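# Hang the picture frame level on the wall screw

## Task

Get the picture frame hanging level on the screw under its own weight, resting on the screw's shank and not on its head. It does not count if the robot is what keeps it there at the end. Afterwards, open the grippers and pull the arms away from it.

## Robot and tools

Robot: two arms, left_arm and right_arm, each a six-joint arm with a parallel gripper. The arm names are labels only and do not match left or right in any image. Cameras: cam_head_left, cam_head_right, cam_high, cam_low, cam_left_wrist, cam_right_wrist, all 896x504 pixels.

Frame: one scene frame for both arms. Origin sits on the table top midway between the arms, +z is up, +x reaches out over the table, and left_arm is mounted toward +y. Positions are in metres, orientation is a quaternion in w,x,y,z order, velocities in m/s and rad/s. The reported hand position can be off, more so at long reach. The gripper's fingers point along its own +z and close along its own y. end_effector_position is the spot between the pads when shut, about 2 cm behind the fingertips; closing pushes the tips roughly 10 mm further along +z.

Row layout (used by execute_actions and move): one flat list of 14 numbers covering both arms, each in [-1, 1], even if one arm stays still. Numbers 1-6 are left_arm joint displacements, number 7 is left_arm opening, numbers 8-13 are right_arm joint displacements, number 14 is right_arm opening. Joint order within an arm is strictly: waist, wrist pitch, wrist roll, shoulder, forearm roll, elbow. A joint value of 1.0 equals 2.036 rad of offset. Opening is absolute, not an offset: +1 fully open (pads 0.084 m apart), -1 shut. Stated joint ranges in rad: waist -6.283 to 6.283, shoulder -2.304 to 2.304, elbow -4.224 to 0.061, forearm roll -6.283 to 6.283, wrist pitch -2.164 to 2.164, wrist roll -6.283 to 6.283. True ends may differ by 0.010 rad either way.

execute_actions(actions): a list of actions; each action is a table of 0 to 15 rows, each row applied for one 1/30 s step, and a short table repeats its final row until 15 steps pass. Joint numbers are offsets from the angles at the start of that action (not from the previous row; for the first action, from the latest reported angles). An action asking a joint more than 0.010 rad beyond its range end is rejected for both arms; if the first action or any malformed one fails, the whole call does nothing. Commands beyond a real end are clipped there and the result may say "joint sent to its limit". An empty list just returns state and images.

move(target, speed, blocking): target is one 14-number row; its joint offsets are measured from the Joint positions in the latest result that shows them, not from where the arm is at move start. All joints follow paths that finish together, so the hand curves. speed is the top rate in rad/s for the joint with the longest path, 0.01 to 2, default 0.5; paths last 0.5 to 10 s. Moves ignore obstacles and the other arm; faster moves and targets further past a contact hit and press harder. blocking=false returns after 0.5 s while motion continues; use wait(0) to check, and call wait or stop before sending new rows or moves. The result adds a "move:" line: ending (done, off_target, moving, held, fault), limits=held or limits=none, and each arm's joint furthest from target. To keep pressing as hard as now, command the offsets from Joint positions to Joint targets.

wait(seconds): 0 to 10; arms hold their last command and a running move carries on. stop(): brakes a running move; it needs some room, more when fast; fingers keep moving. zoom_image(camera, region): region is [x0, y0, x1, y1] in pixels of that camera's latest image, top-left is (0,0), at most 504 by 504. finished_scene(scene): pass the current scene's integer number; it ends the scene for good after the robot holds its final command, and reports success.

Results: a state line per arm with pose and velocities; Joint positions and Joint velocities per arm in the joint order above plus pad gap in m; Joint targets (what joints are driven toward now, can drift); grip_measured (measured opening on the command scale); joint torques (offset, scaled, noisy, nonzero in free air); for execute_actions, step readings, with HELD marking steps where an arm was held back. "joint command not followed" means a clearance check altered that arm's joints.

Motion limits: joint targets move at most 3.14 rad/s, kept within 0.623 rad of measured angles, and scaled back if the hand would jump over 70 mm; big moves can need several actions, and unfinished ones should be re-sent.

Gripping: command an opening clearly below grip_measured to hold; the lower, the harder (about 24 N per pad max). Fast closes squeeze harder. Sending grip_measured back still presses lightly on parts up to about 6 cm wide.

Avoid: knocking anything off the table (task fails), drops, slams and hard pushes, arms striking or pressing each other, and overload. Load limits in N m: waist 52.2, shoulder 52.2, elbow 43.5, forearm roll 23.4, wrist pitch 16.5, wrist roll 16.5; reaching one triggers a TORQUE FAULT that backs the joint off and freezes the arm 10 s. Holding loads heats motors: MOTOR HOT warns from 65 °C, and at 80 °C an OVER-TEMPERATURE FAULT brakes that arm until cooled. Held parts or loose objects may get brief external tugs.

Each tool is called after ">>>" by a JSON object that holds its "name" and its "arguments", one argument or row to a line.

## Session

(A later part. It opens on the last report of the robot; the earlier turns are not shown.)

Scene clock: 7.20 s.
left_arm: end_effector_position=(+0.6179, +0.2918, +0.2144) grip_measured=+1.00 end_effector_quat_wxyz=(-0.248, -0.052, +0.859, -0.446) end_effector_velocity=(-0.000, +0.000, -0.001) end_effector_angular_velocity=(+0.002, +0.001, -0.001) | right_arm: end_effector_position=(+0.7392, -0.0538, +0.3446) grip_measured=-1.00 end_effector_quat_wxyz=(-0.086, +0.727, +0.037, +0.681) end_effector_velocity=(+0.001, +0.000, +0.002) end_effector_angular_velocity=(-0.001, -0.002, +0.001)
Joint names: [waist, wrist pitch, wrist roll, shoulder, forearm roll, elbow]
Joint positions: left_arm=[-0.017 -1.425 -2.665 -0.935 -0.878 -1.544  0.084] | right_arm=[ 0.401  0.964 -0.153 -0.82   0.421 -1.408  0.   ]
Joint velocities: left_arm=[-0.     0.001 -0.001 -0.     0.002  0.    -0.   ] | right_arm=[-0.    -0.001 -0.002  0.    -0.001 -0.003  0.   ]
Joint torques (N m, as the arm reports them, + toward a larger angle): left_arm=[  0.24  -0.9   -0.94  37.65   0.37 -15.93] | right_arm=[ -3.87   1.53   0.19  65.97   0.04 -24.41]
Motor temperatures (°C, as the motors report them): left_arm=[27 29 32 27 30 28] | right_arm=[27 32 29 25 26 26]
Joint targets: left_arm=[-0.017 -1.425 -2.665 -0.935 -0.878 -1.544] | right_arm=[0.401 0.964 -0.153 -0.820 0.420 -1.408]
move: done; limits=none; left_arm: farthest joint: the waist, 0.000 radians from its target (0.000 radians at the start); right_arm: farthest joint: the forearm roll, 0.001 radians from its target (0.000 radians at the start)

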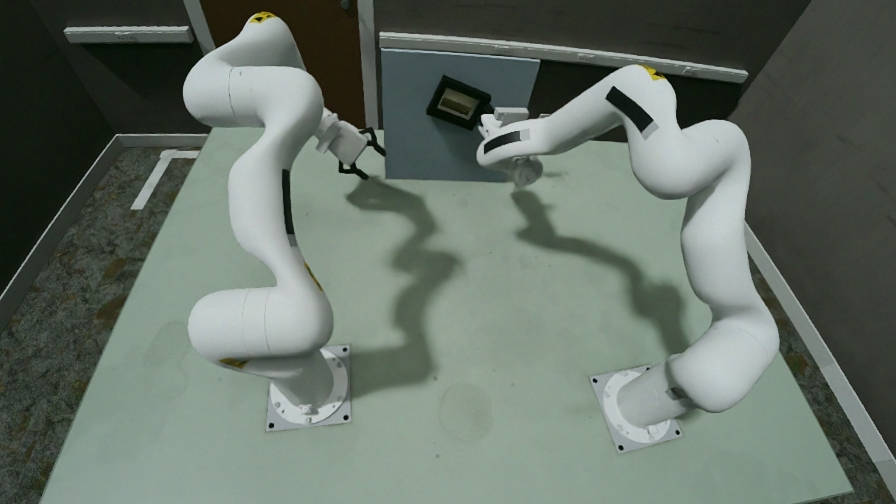

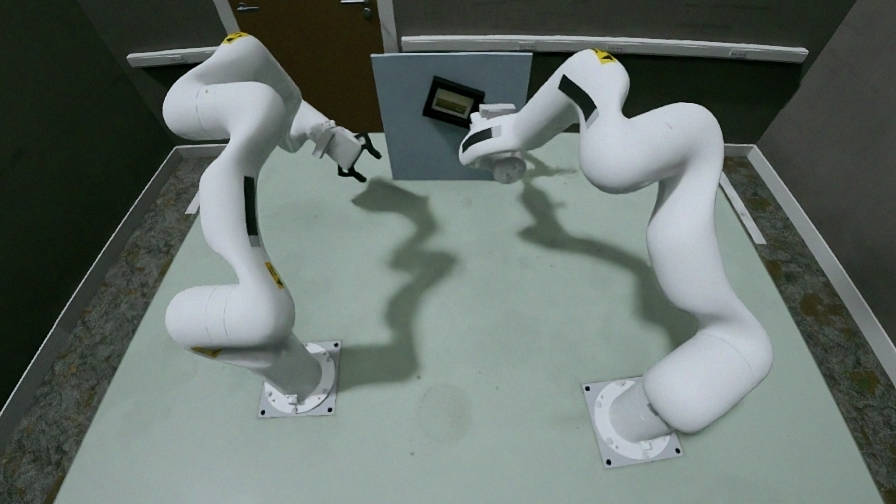

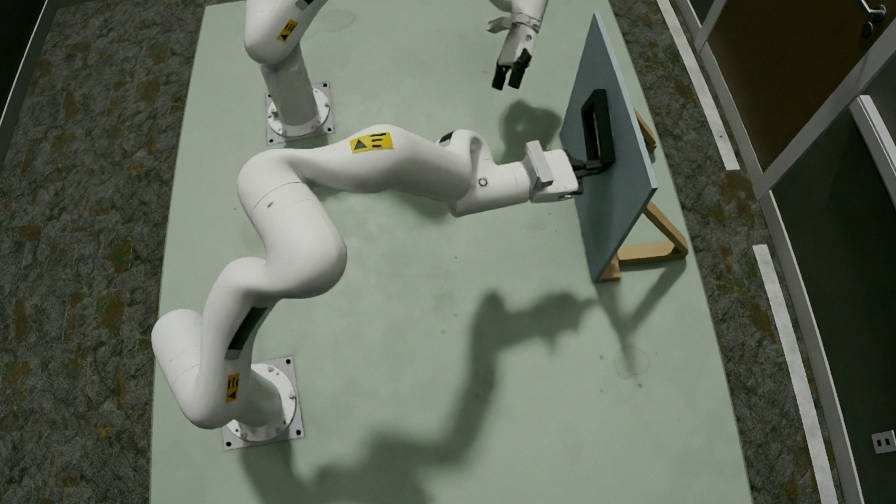

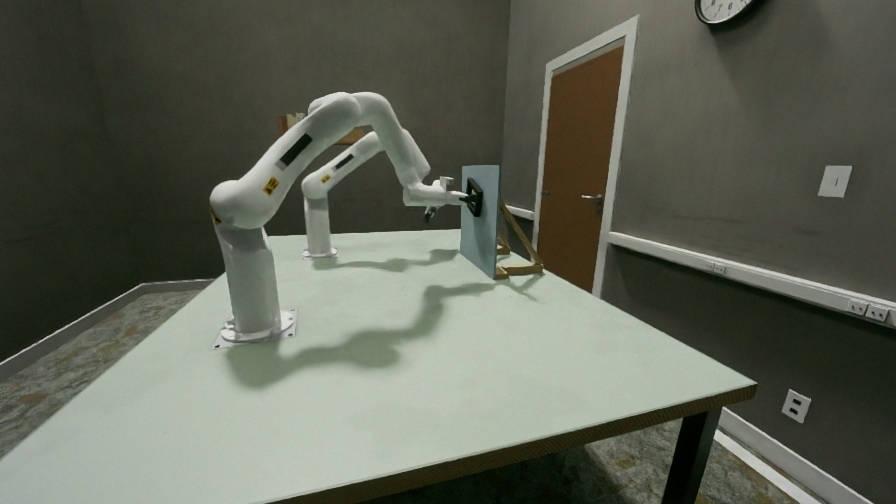

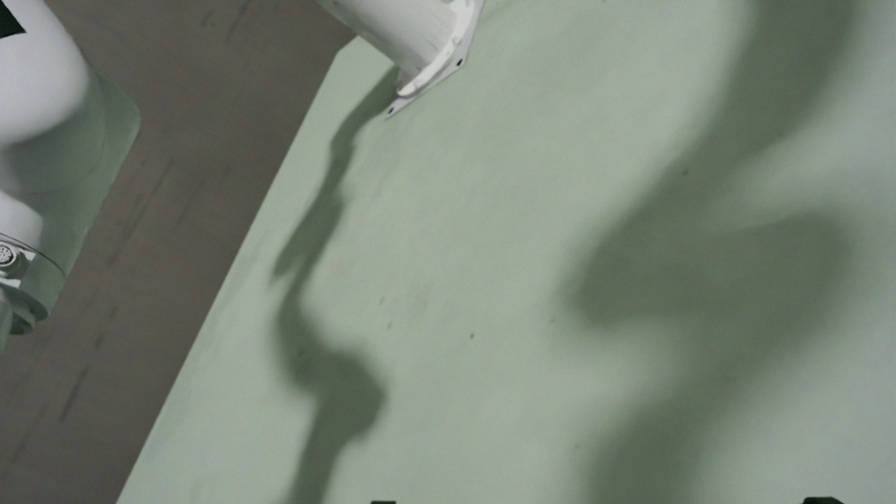

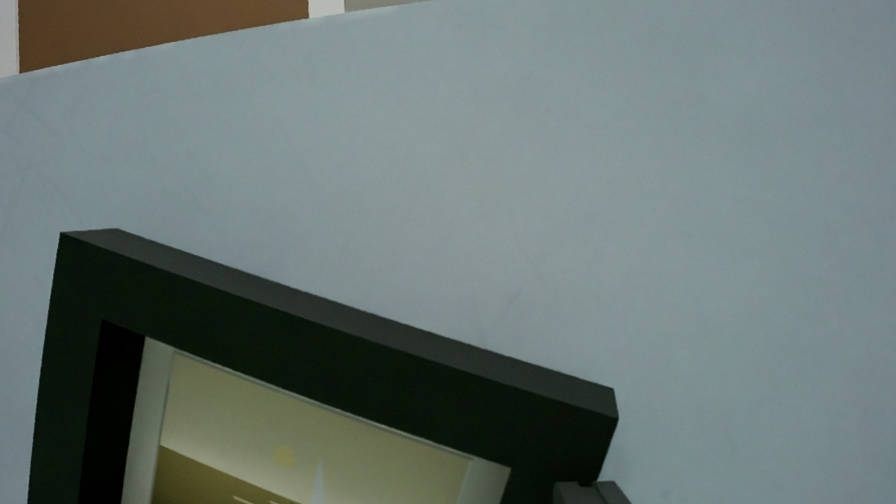

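Missed: not deep enough. Open, go forward 1 cm, close.

>>> {"name": "move", "arguments": {
  "target": [0,0,0,0,0,0,1,0,0,0,0,0,0,0.6]
}}

>>> {"name": "move", "arguments": {
  "target": [0,0,0,0,0,0,1,0,-0.003,0,-0.012,0,-0.015,0.6],
  "speed": 0.08
}}

>>> {"name": "move", "arguments": {
  "target": [0,0,0,0,0,0,1,0,0,0,0,0,0,-1]
}}

Scene clock: 8.10 s.
left_arm: end_effector_position=(+0.6179, +0.2918, +0.2144) grip_measured=+1.00 end_effector_quat_wxyz=(-0.248, -0.052, +0.859, -0.446) end_effector_velocity=(-0.001, +0.000, -0.000) end_effector_angular_velocity=(+0.000, +0.002, -0.002) | right_arm: end_effector_position=(+0.7392, -0.0538, +0.3447) grip_measured=+0.59 end_effector_quat_wxyz=(-0.086, +0.727, +0.037, +0.681) end_effector_velocity=(+0.001, -0.000, +0.000) end_effector_angular_velocity=(+0.003, +0.000, -0.001)
Joint names: [waist, wrist pitch, wrist roll, shoulder, forearm roll, elbow]
Joint positions: left_arm=[-0.017 -1.425 -2.665 -0.935 -0.878 -1.544  0.084] | right_arm=[ 0.401  0.964 -0.153 -0.82   0.421 -1.408  0.069]
Joint velocities: left_arm=[-0.    -0.001 -0.    -0.     0.001  0.001 -0.   ] | right_arm=[-0.001 -0.     0.002 -0.001  0.001 -0.001 -0.   ]
Joint torques (N m, as the arm reports them, + toward a larger angle): left_arm=[ -0.21  -0.93  -0.89  38.88   0.66 -16.08] | right_arm=[ -6.37   1.44   0.16  63.26   0.9  -22.82]
Motor temperatures (°C, as the motors report them): left_arm=[27 29 32 27 30 28] | right_arm=[27 32 29 25 26 26]
Joint targets: left_arm=[-0.017 -1.425 -2.665 -0.935 -0.878 -1.544] | right_arm=[0.401 0.964 -0.153 -0.820 0.421 -1.408]
move: done; limits=none; left_arm: farthest joint: the waist, 0.000 radians from its target (0.000 radians at the start); right_arm: farthest joint: the waist, 0.000 radians from its target (0.000 radians at the start)

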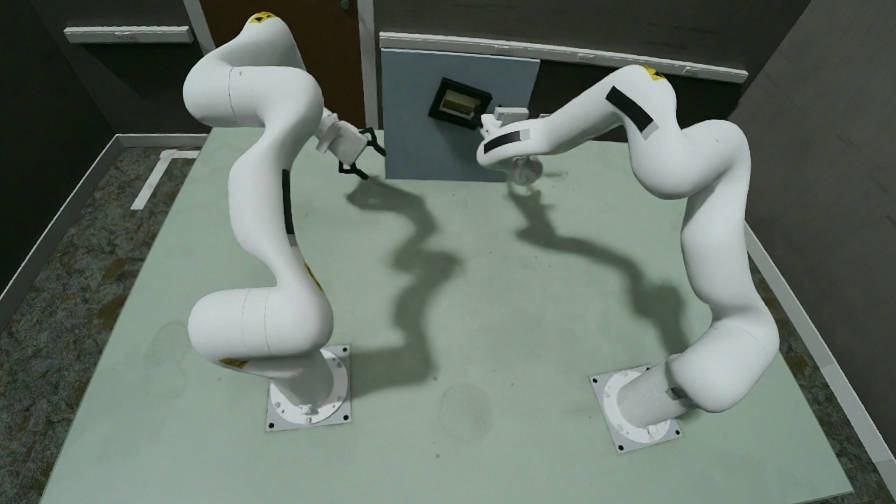

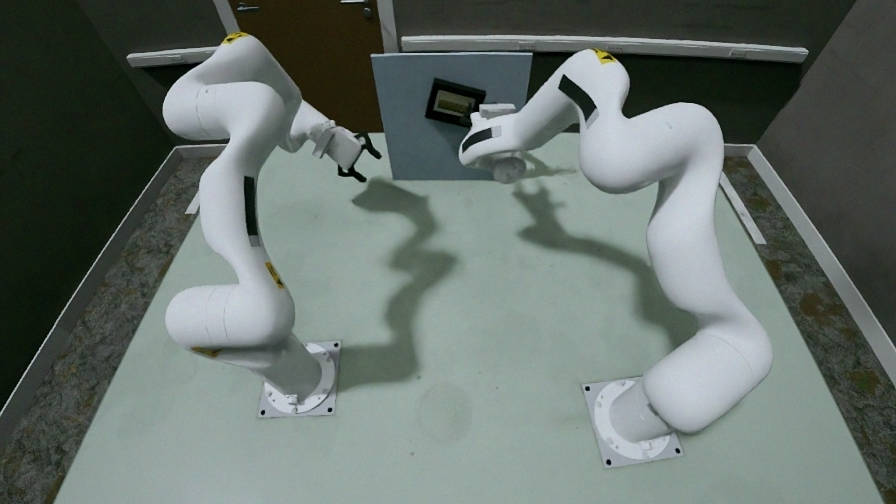

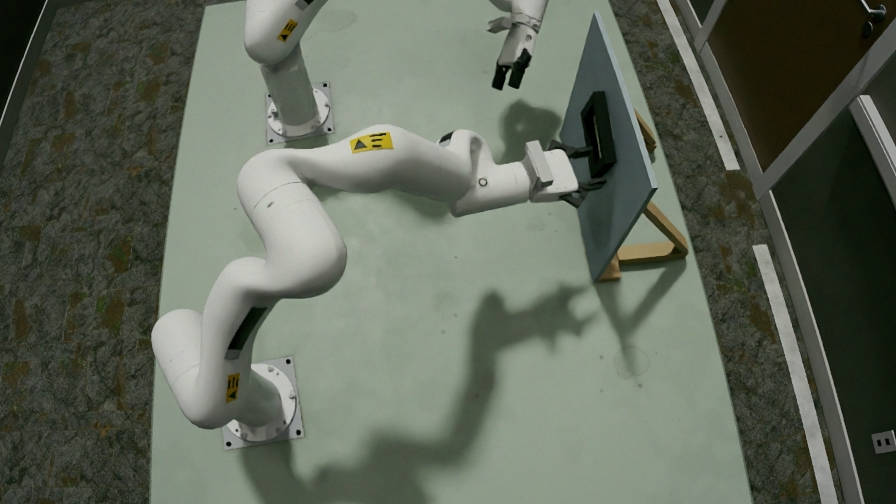

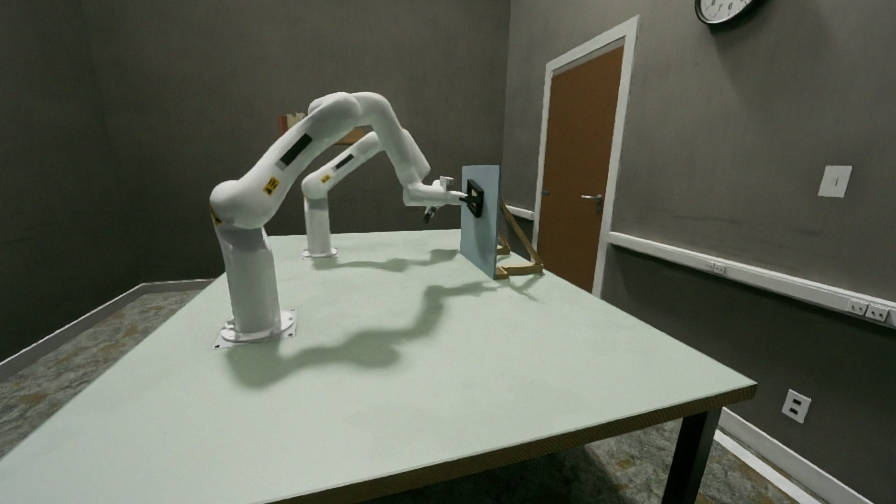

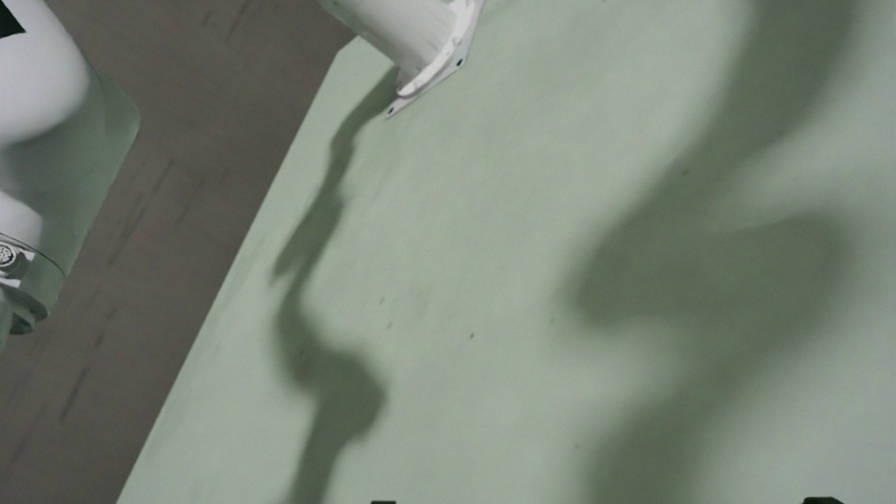

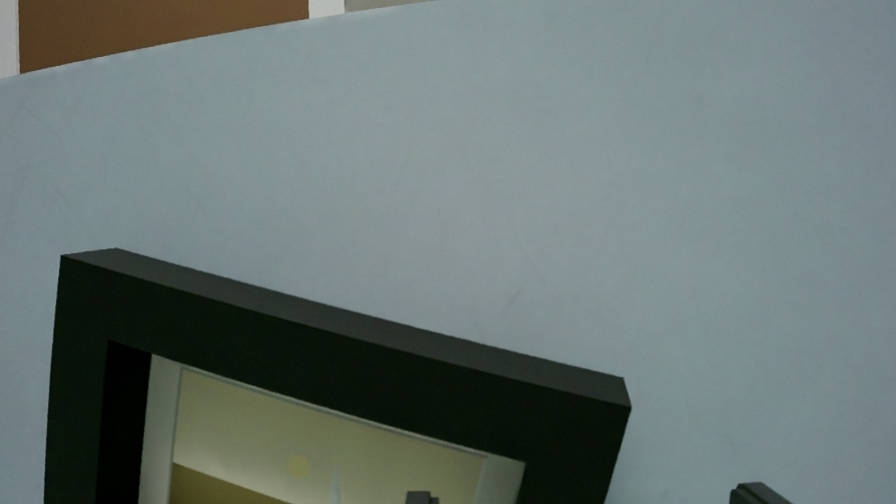

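Scene clock: 8.87 s.
left_arm: end_effector_position=(+0.6179, +0.2918, +0.2144) grip_measured=+1.00 end_effector_quat_wxyz=(-0.248, -0.052, +0.859, -0.446) end_effector_velocity=(-0.000, +0.000, +0.000) end_effector_angular_velocity=(+0.000, +0.000, +0.000) | right_arm: end_effector_position=(+0.7461, -0.0494, +0.3399) grip_measured=+0.59 end_effector_quat_wxyz=(-0.087, +0.727, +0.036, +0.681) end_effector_velocity=(-0.000, -0.001, -0.002) end_effector_angular_velocity=(-0.002, +0.002, +0.001)
Joint names: [waist, wrist pitch, wrist roll, shoulder, forearm roll, elbow]
Joint positions: left_arm=[-0.017 -1.425 -2.665 -0.935 -0.878 -1.544  0.084] | right_arm=[ 0.401  0.958 -0.153 -0.844  0.421 -1.438  0.069]
Joint velocities: left_arm=[ 0.    -0.    -0.     0.     0.001  0.    -0.   ] | right_arm=[-0.001  0.     0.    -0.    -0.002  0.003  0.   ]
Joint torques (N m, as the arm reports them, + toward a larger angle): left_arm=[  0.19  -0.87  -0.91  38.73   0.62 -16.1 ] | right_arm=[ -6.45   1.31   0.17  65.08   0.82 -22.67]
Motor temperatures (°C, as the motors report them): left_arm=[27 29 32 27 30 28] | right_arm=[27 32 29 25 26 26]
Joint targets: left_arm=[-0.017 -1.425 -2.665 -0.935 -0.878 -1.544] | right_arm=[0.401 0.958 -0.153 -0.844 0.421 -1.438]
move: done; limits=none; left_arm: farthest joint: the waist, 0.000 radians from its target (0.000 radians at the start); right_arm: farthest joint: the waist, 0.000 radians from its target (0.000 radians at the start)

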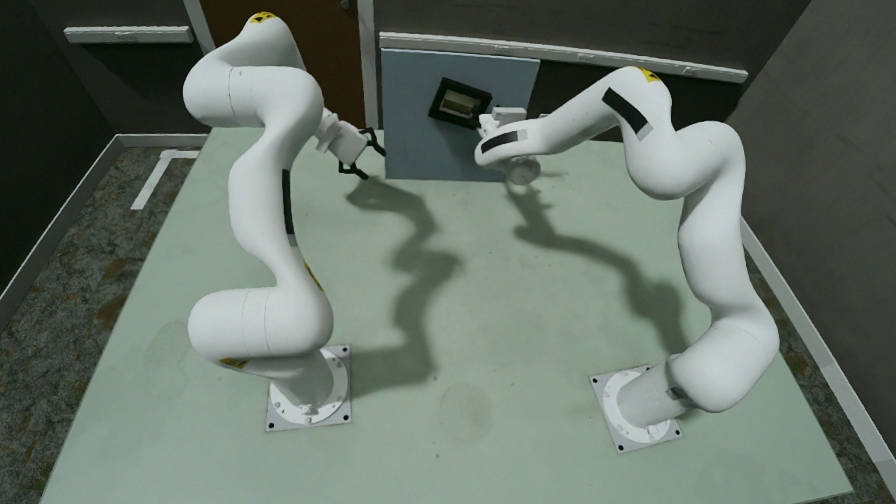

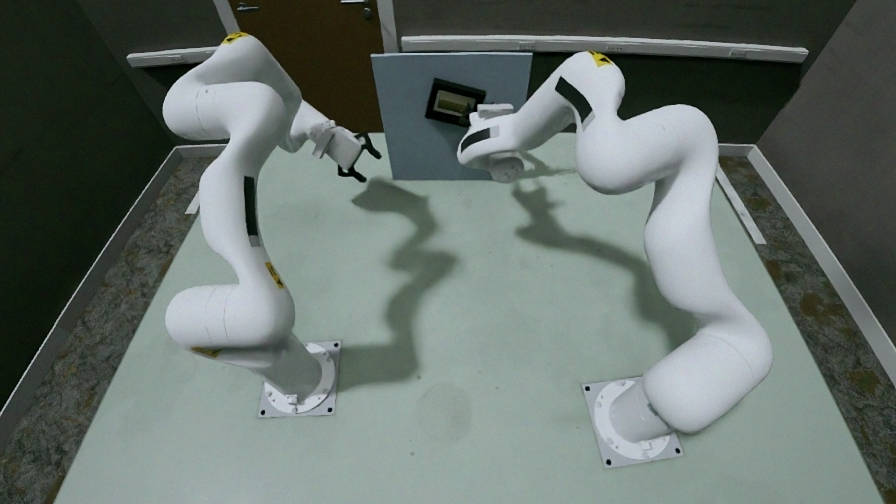

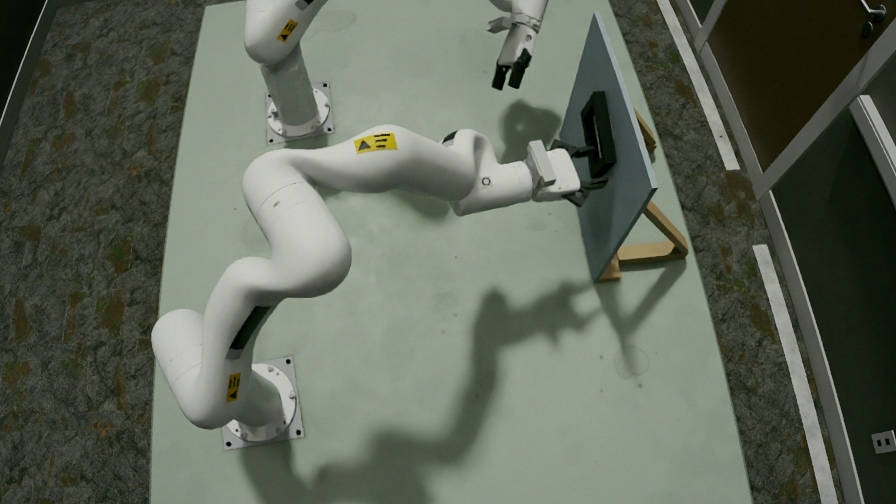

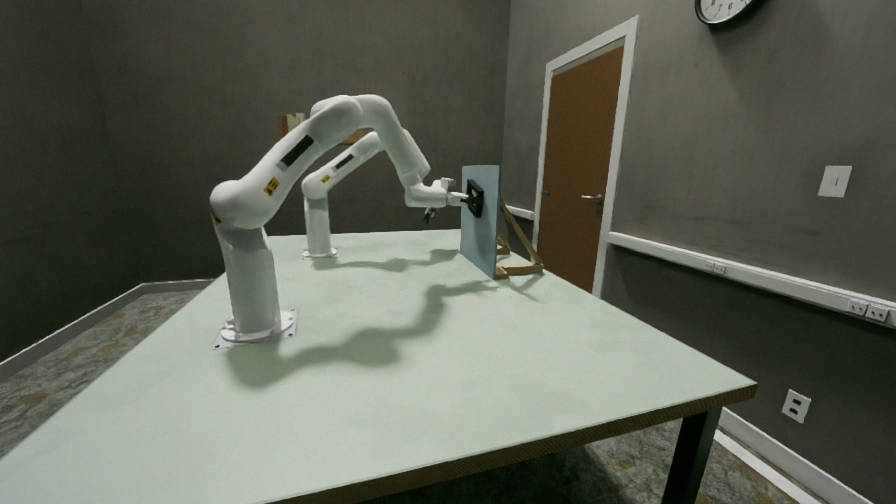

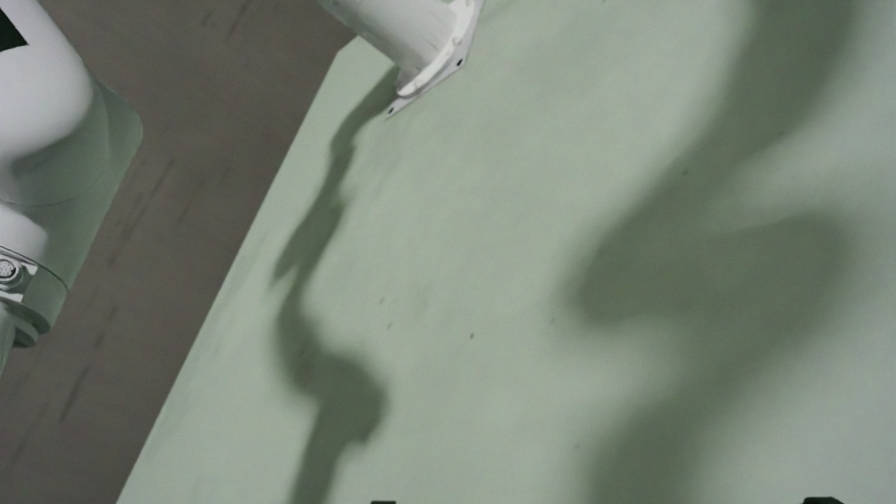

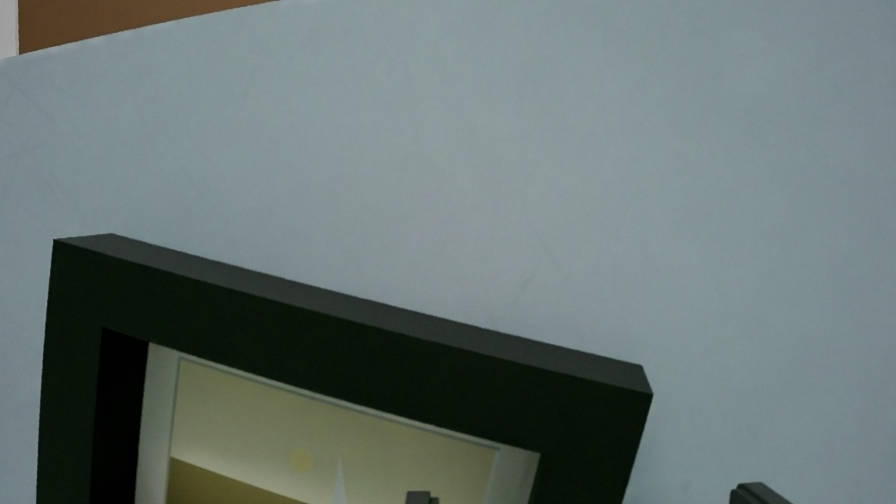

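Scene clock: 9.50 s.
left_arm: end_effector_position=(+0.6179, +0.2918, +0.2144) grip_measured=+1.00 end_effector_quat_wxyz=(-0.248, -0.052, +0.859, -0.446) end_effector_velocity=(-0.001, -0.000, +0.000) end_effector_angular_velocity=(-0.000, -0.001, -0.004) | right_arm: end_effector_position=(+0.7462, -0.0493, +0.3401) grip_measured=-1.00 end_effector_quat_wxyz=(-0.088, +0.726, +0.036, +0.681) end_effector_velocity=(-0.000, +0.000, -0.001) end_effector_angular_velocity=(-0.000, +0.002, +0.000)
Joint names: [waist, wrist pitch, wrist roll, shoulder, forearm roll, elbow]
Joint positions: left_arm=[-0.017 -1.425 -2.665 -0.935 -0.878 -1.544  0.084] | right_arm=[ 0.401  0.958 -0.153 -0.844  0.42  -1.439  0.   ]
Joint velocities: left_arm=[-0.001 -0.001  0.002  0.001  0.002  0.001  0.   ] | right_arm=[ 0.    -0.001  0.    -0.001  0.001  0.     0.   ]
Joint torques (N m, as the arm reports them, + toward a larger angle): left_arm=[  0.27  -0.92  -0.87  38.1    0.39 -16.35] | right_arm=[ -6.45   1.28   0.14  64.63   0.94 -23.13]
Motor temperatures (°C, as the motors report them): left_arm=[27 29 32 27 30 28] | right_arm=[27 32 29 25 26 26]
Joint targets: left_arm=[-0.017 -1.425 -2.665 -0.935 -0.878 -1.544] | right_arm=[0.401 0.958 -0.153 -0.844 0.421 -1.438]
move: done; limits=none; left_arm: farthest joint: the waist, 0.000 radians from its target (0.000 radians at the start); right_arm: farthest joint: the elbow, 0.001 radians from its target (0.000 radians at the start)

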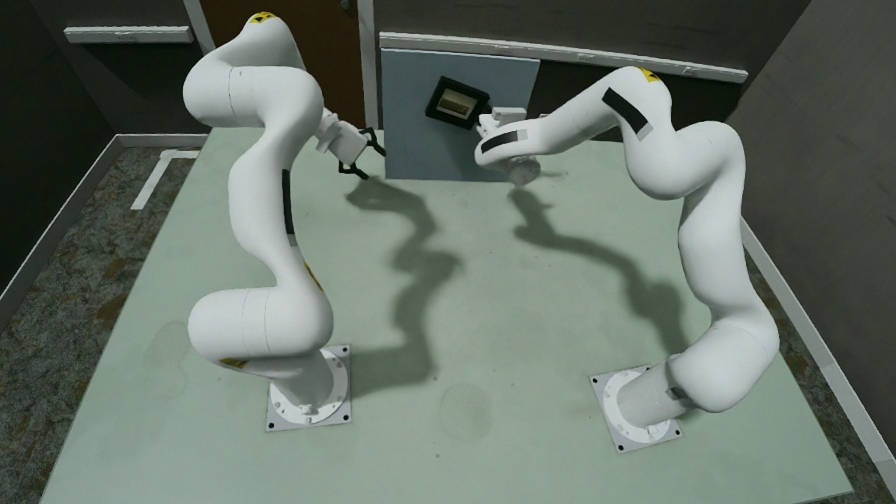

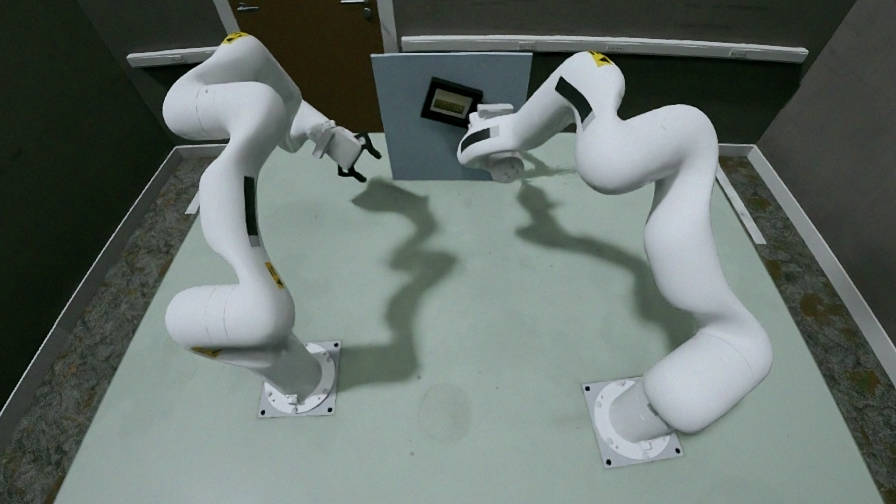

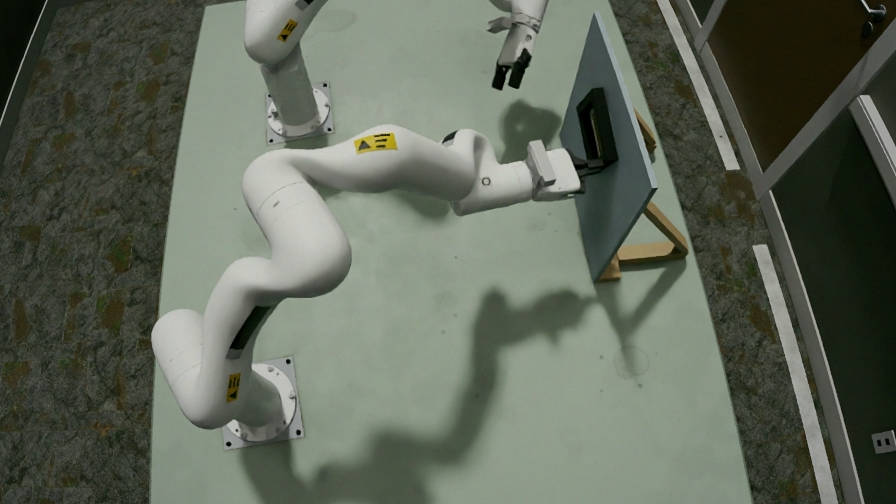

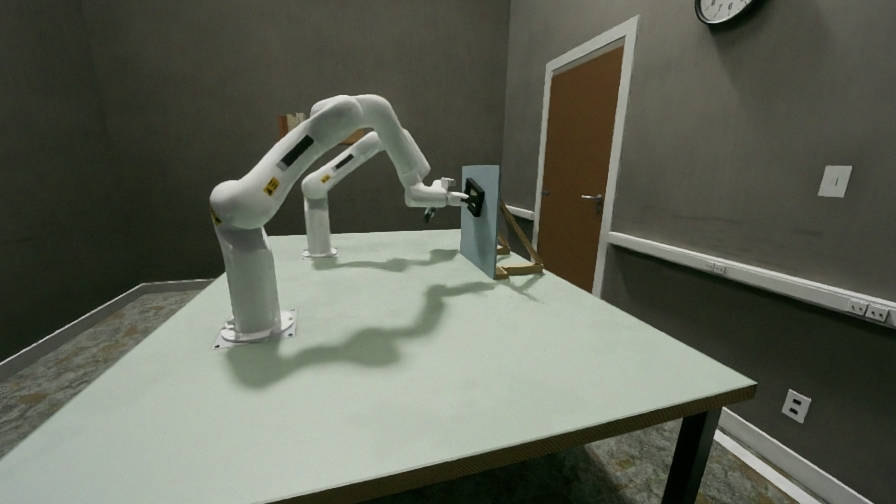

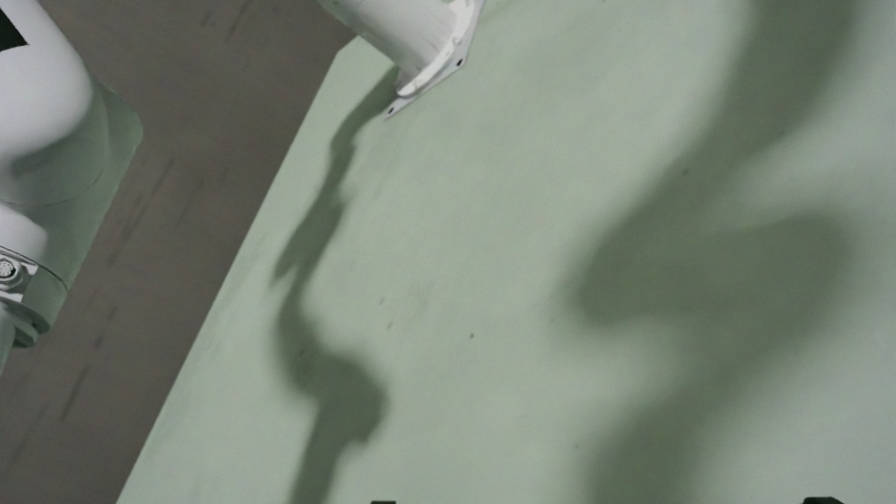

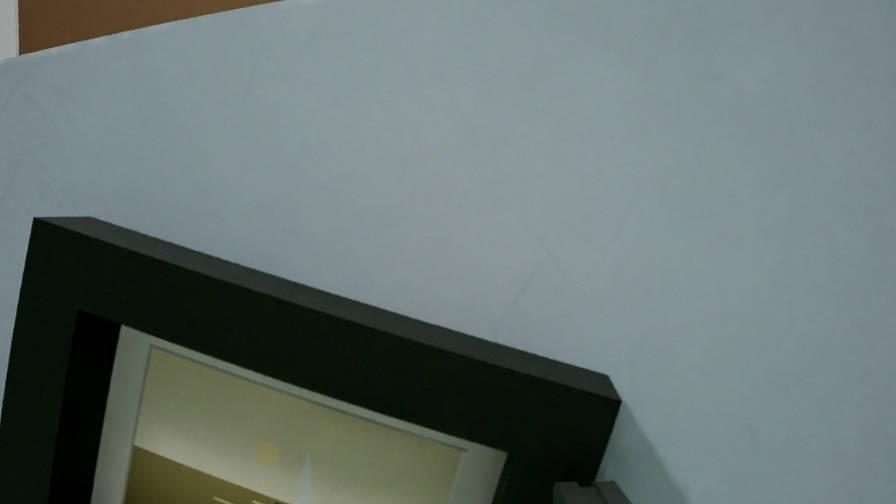

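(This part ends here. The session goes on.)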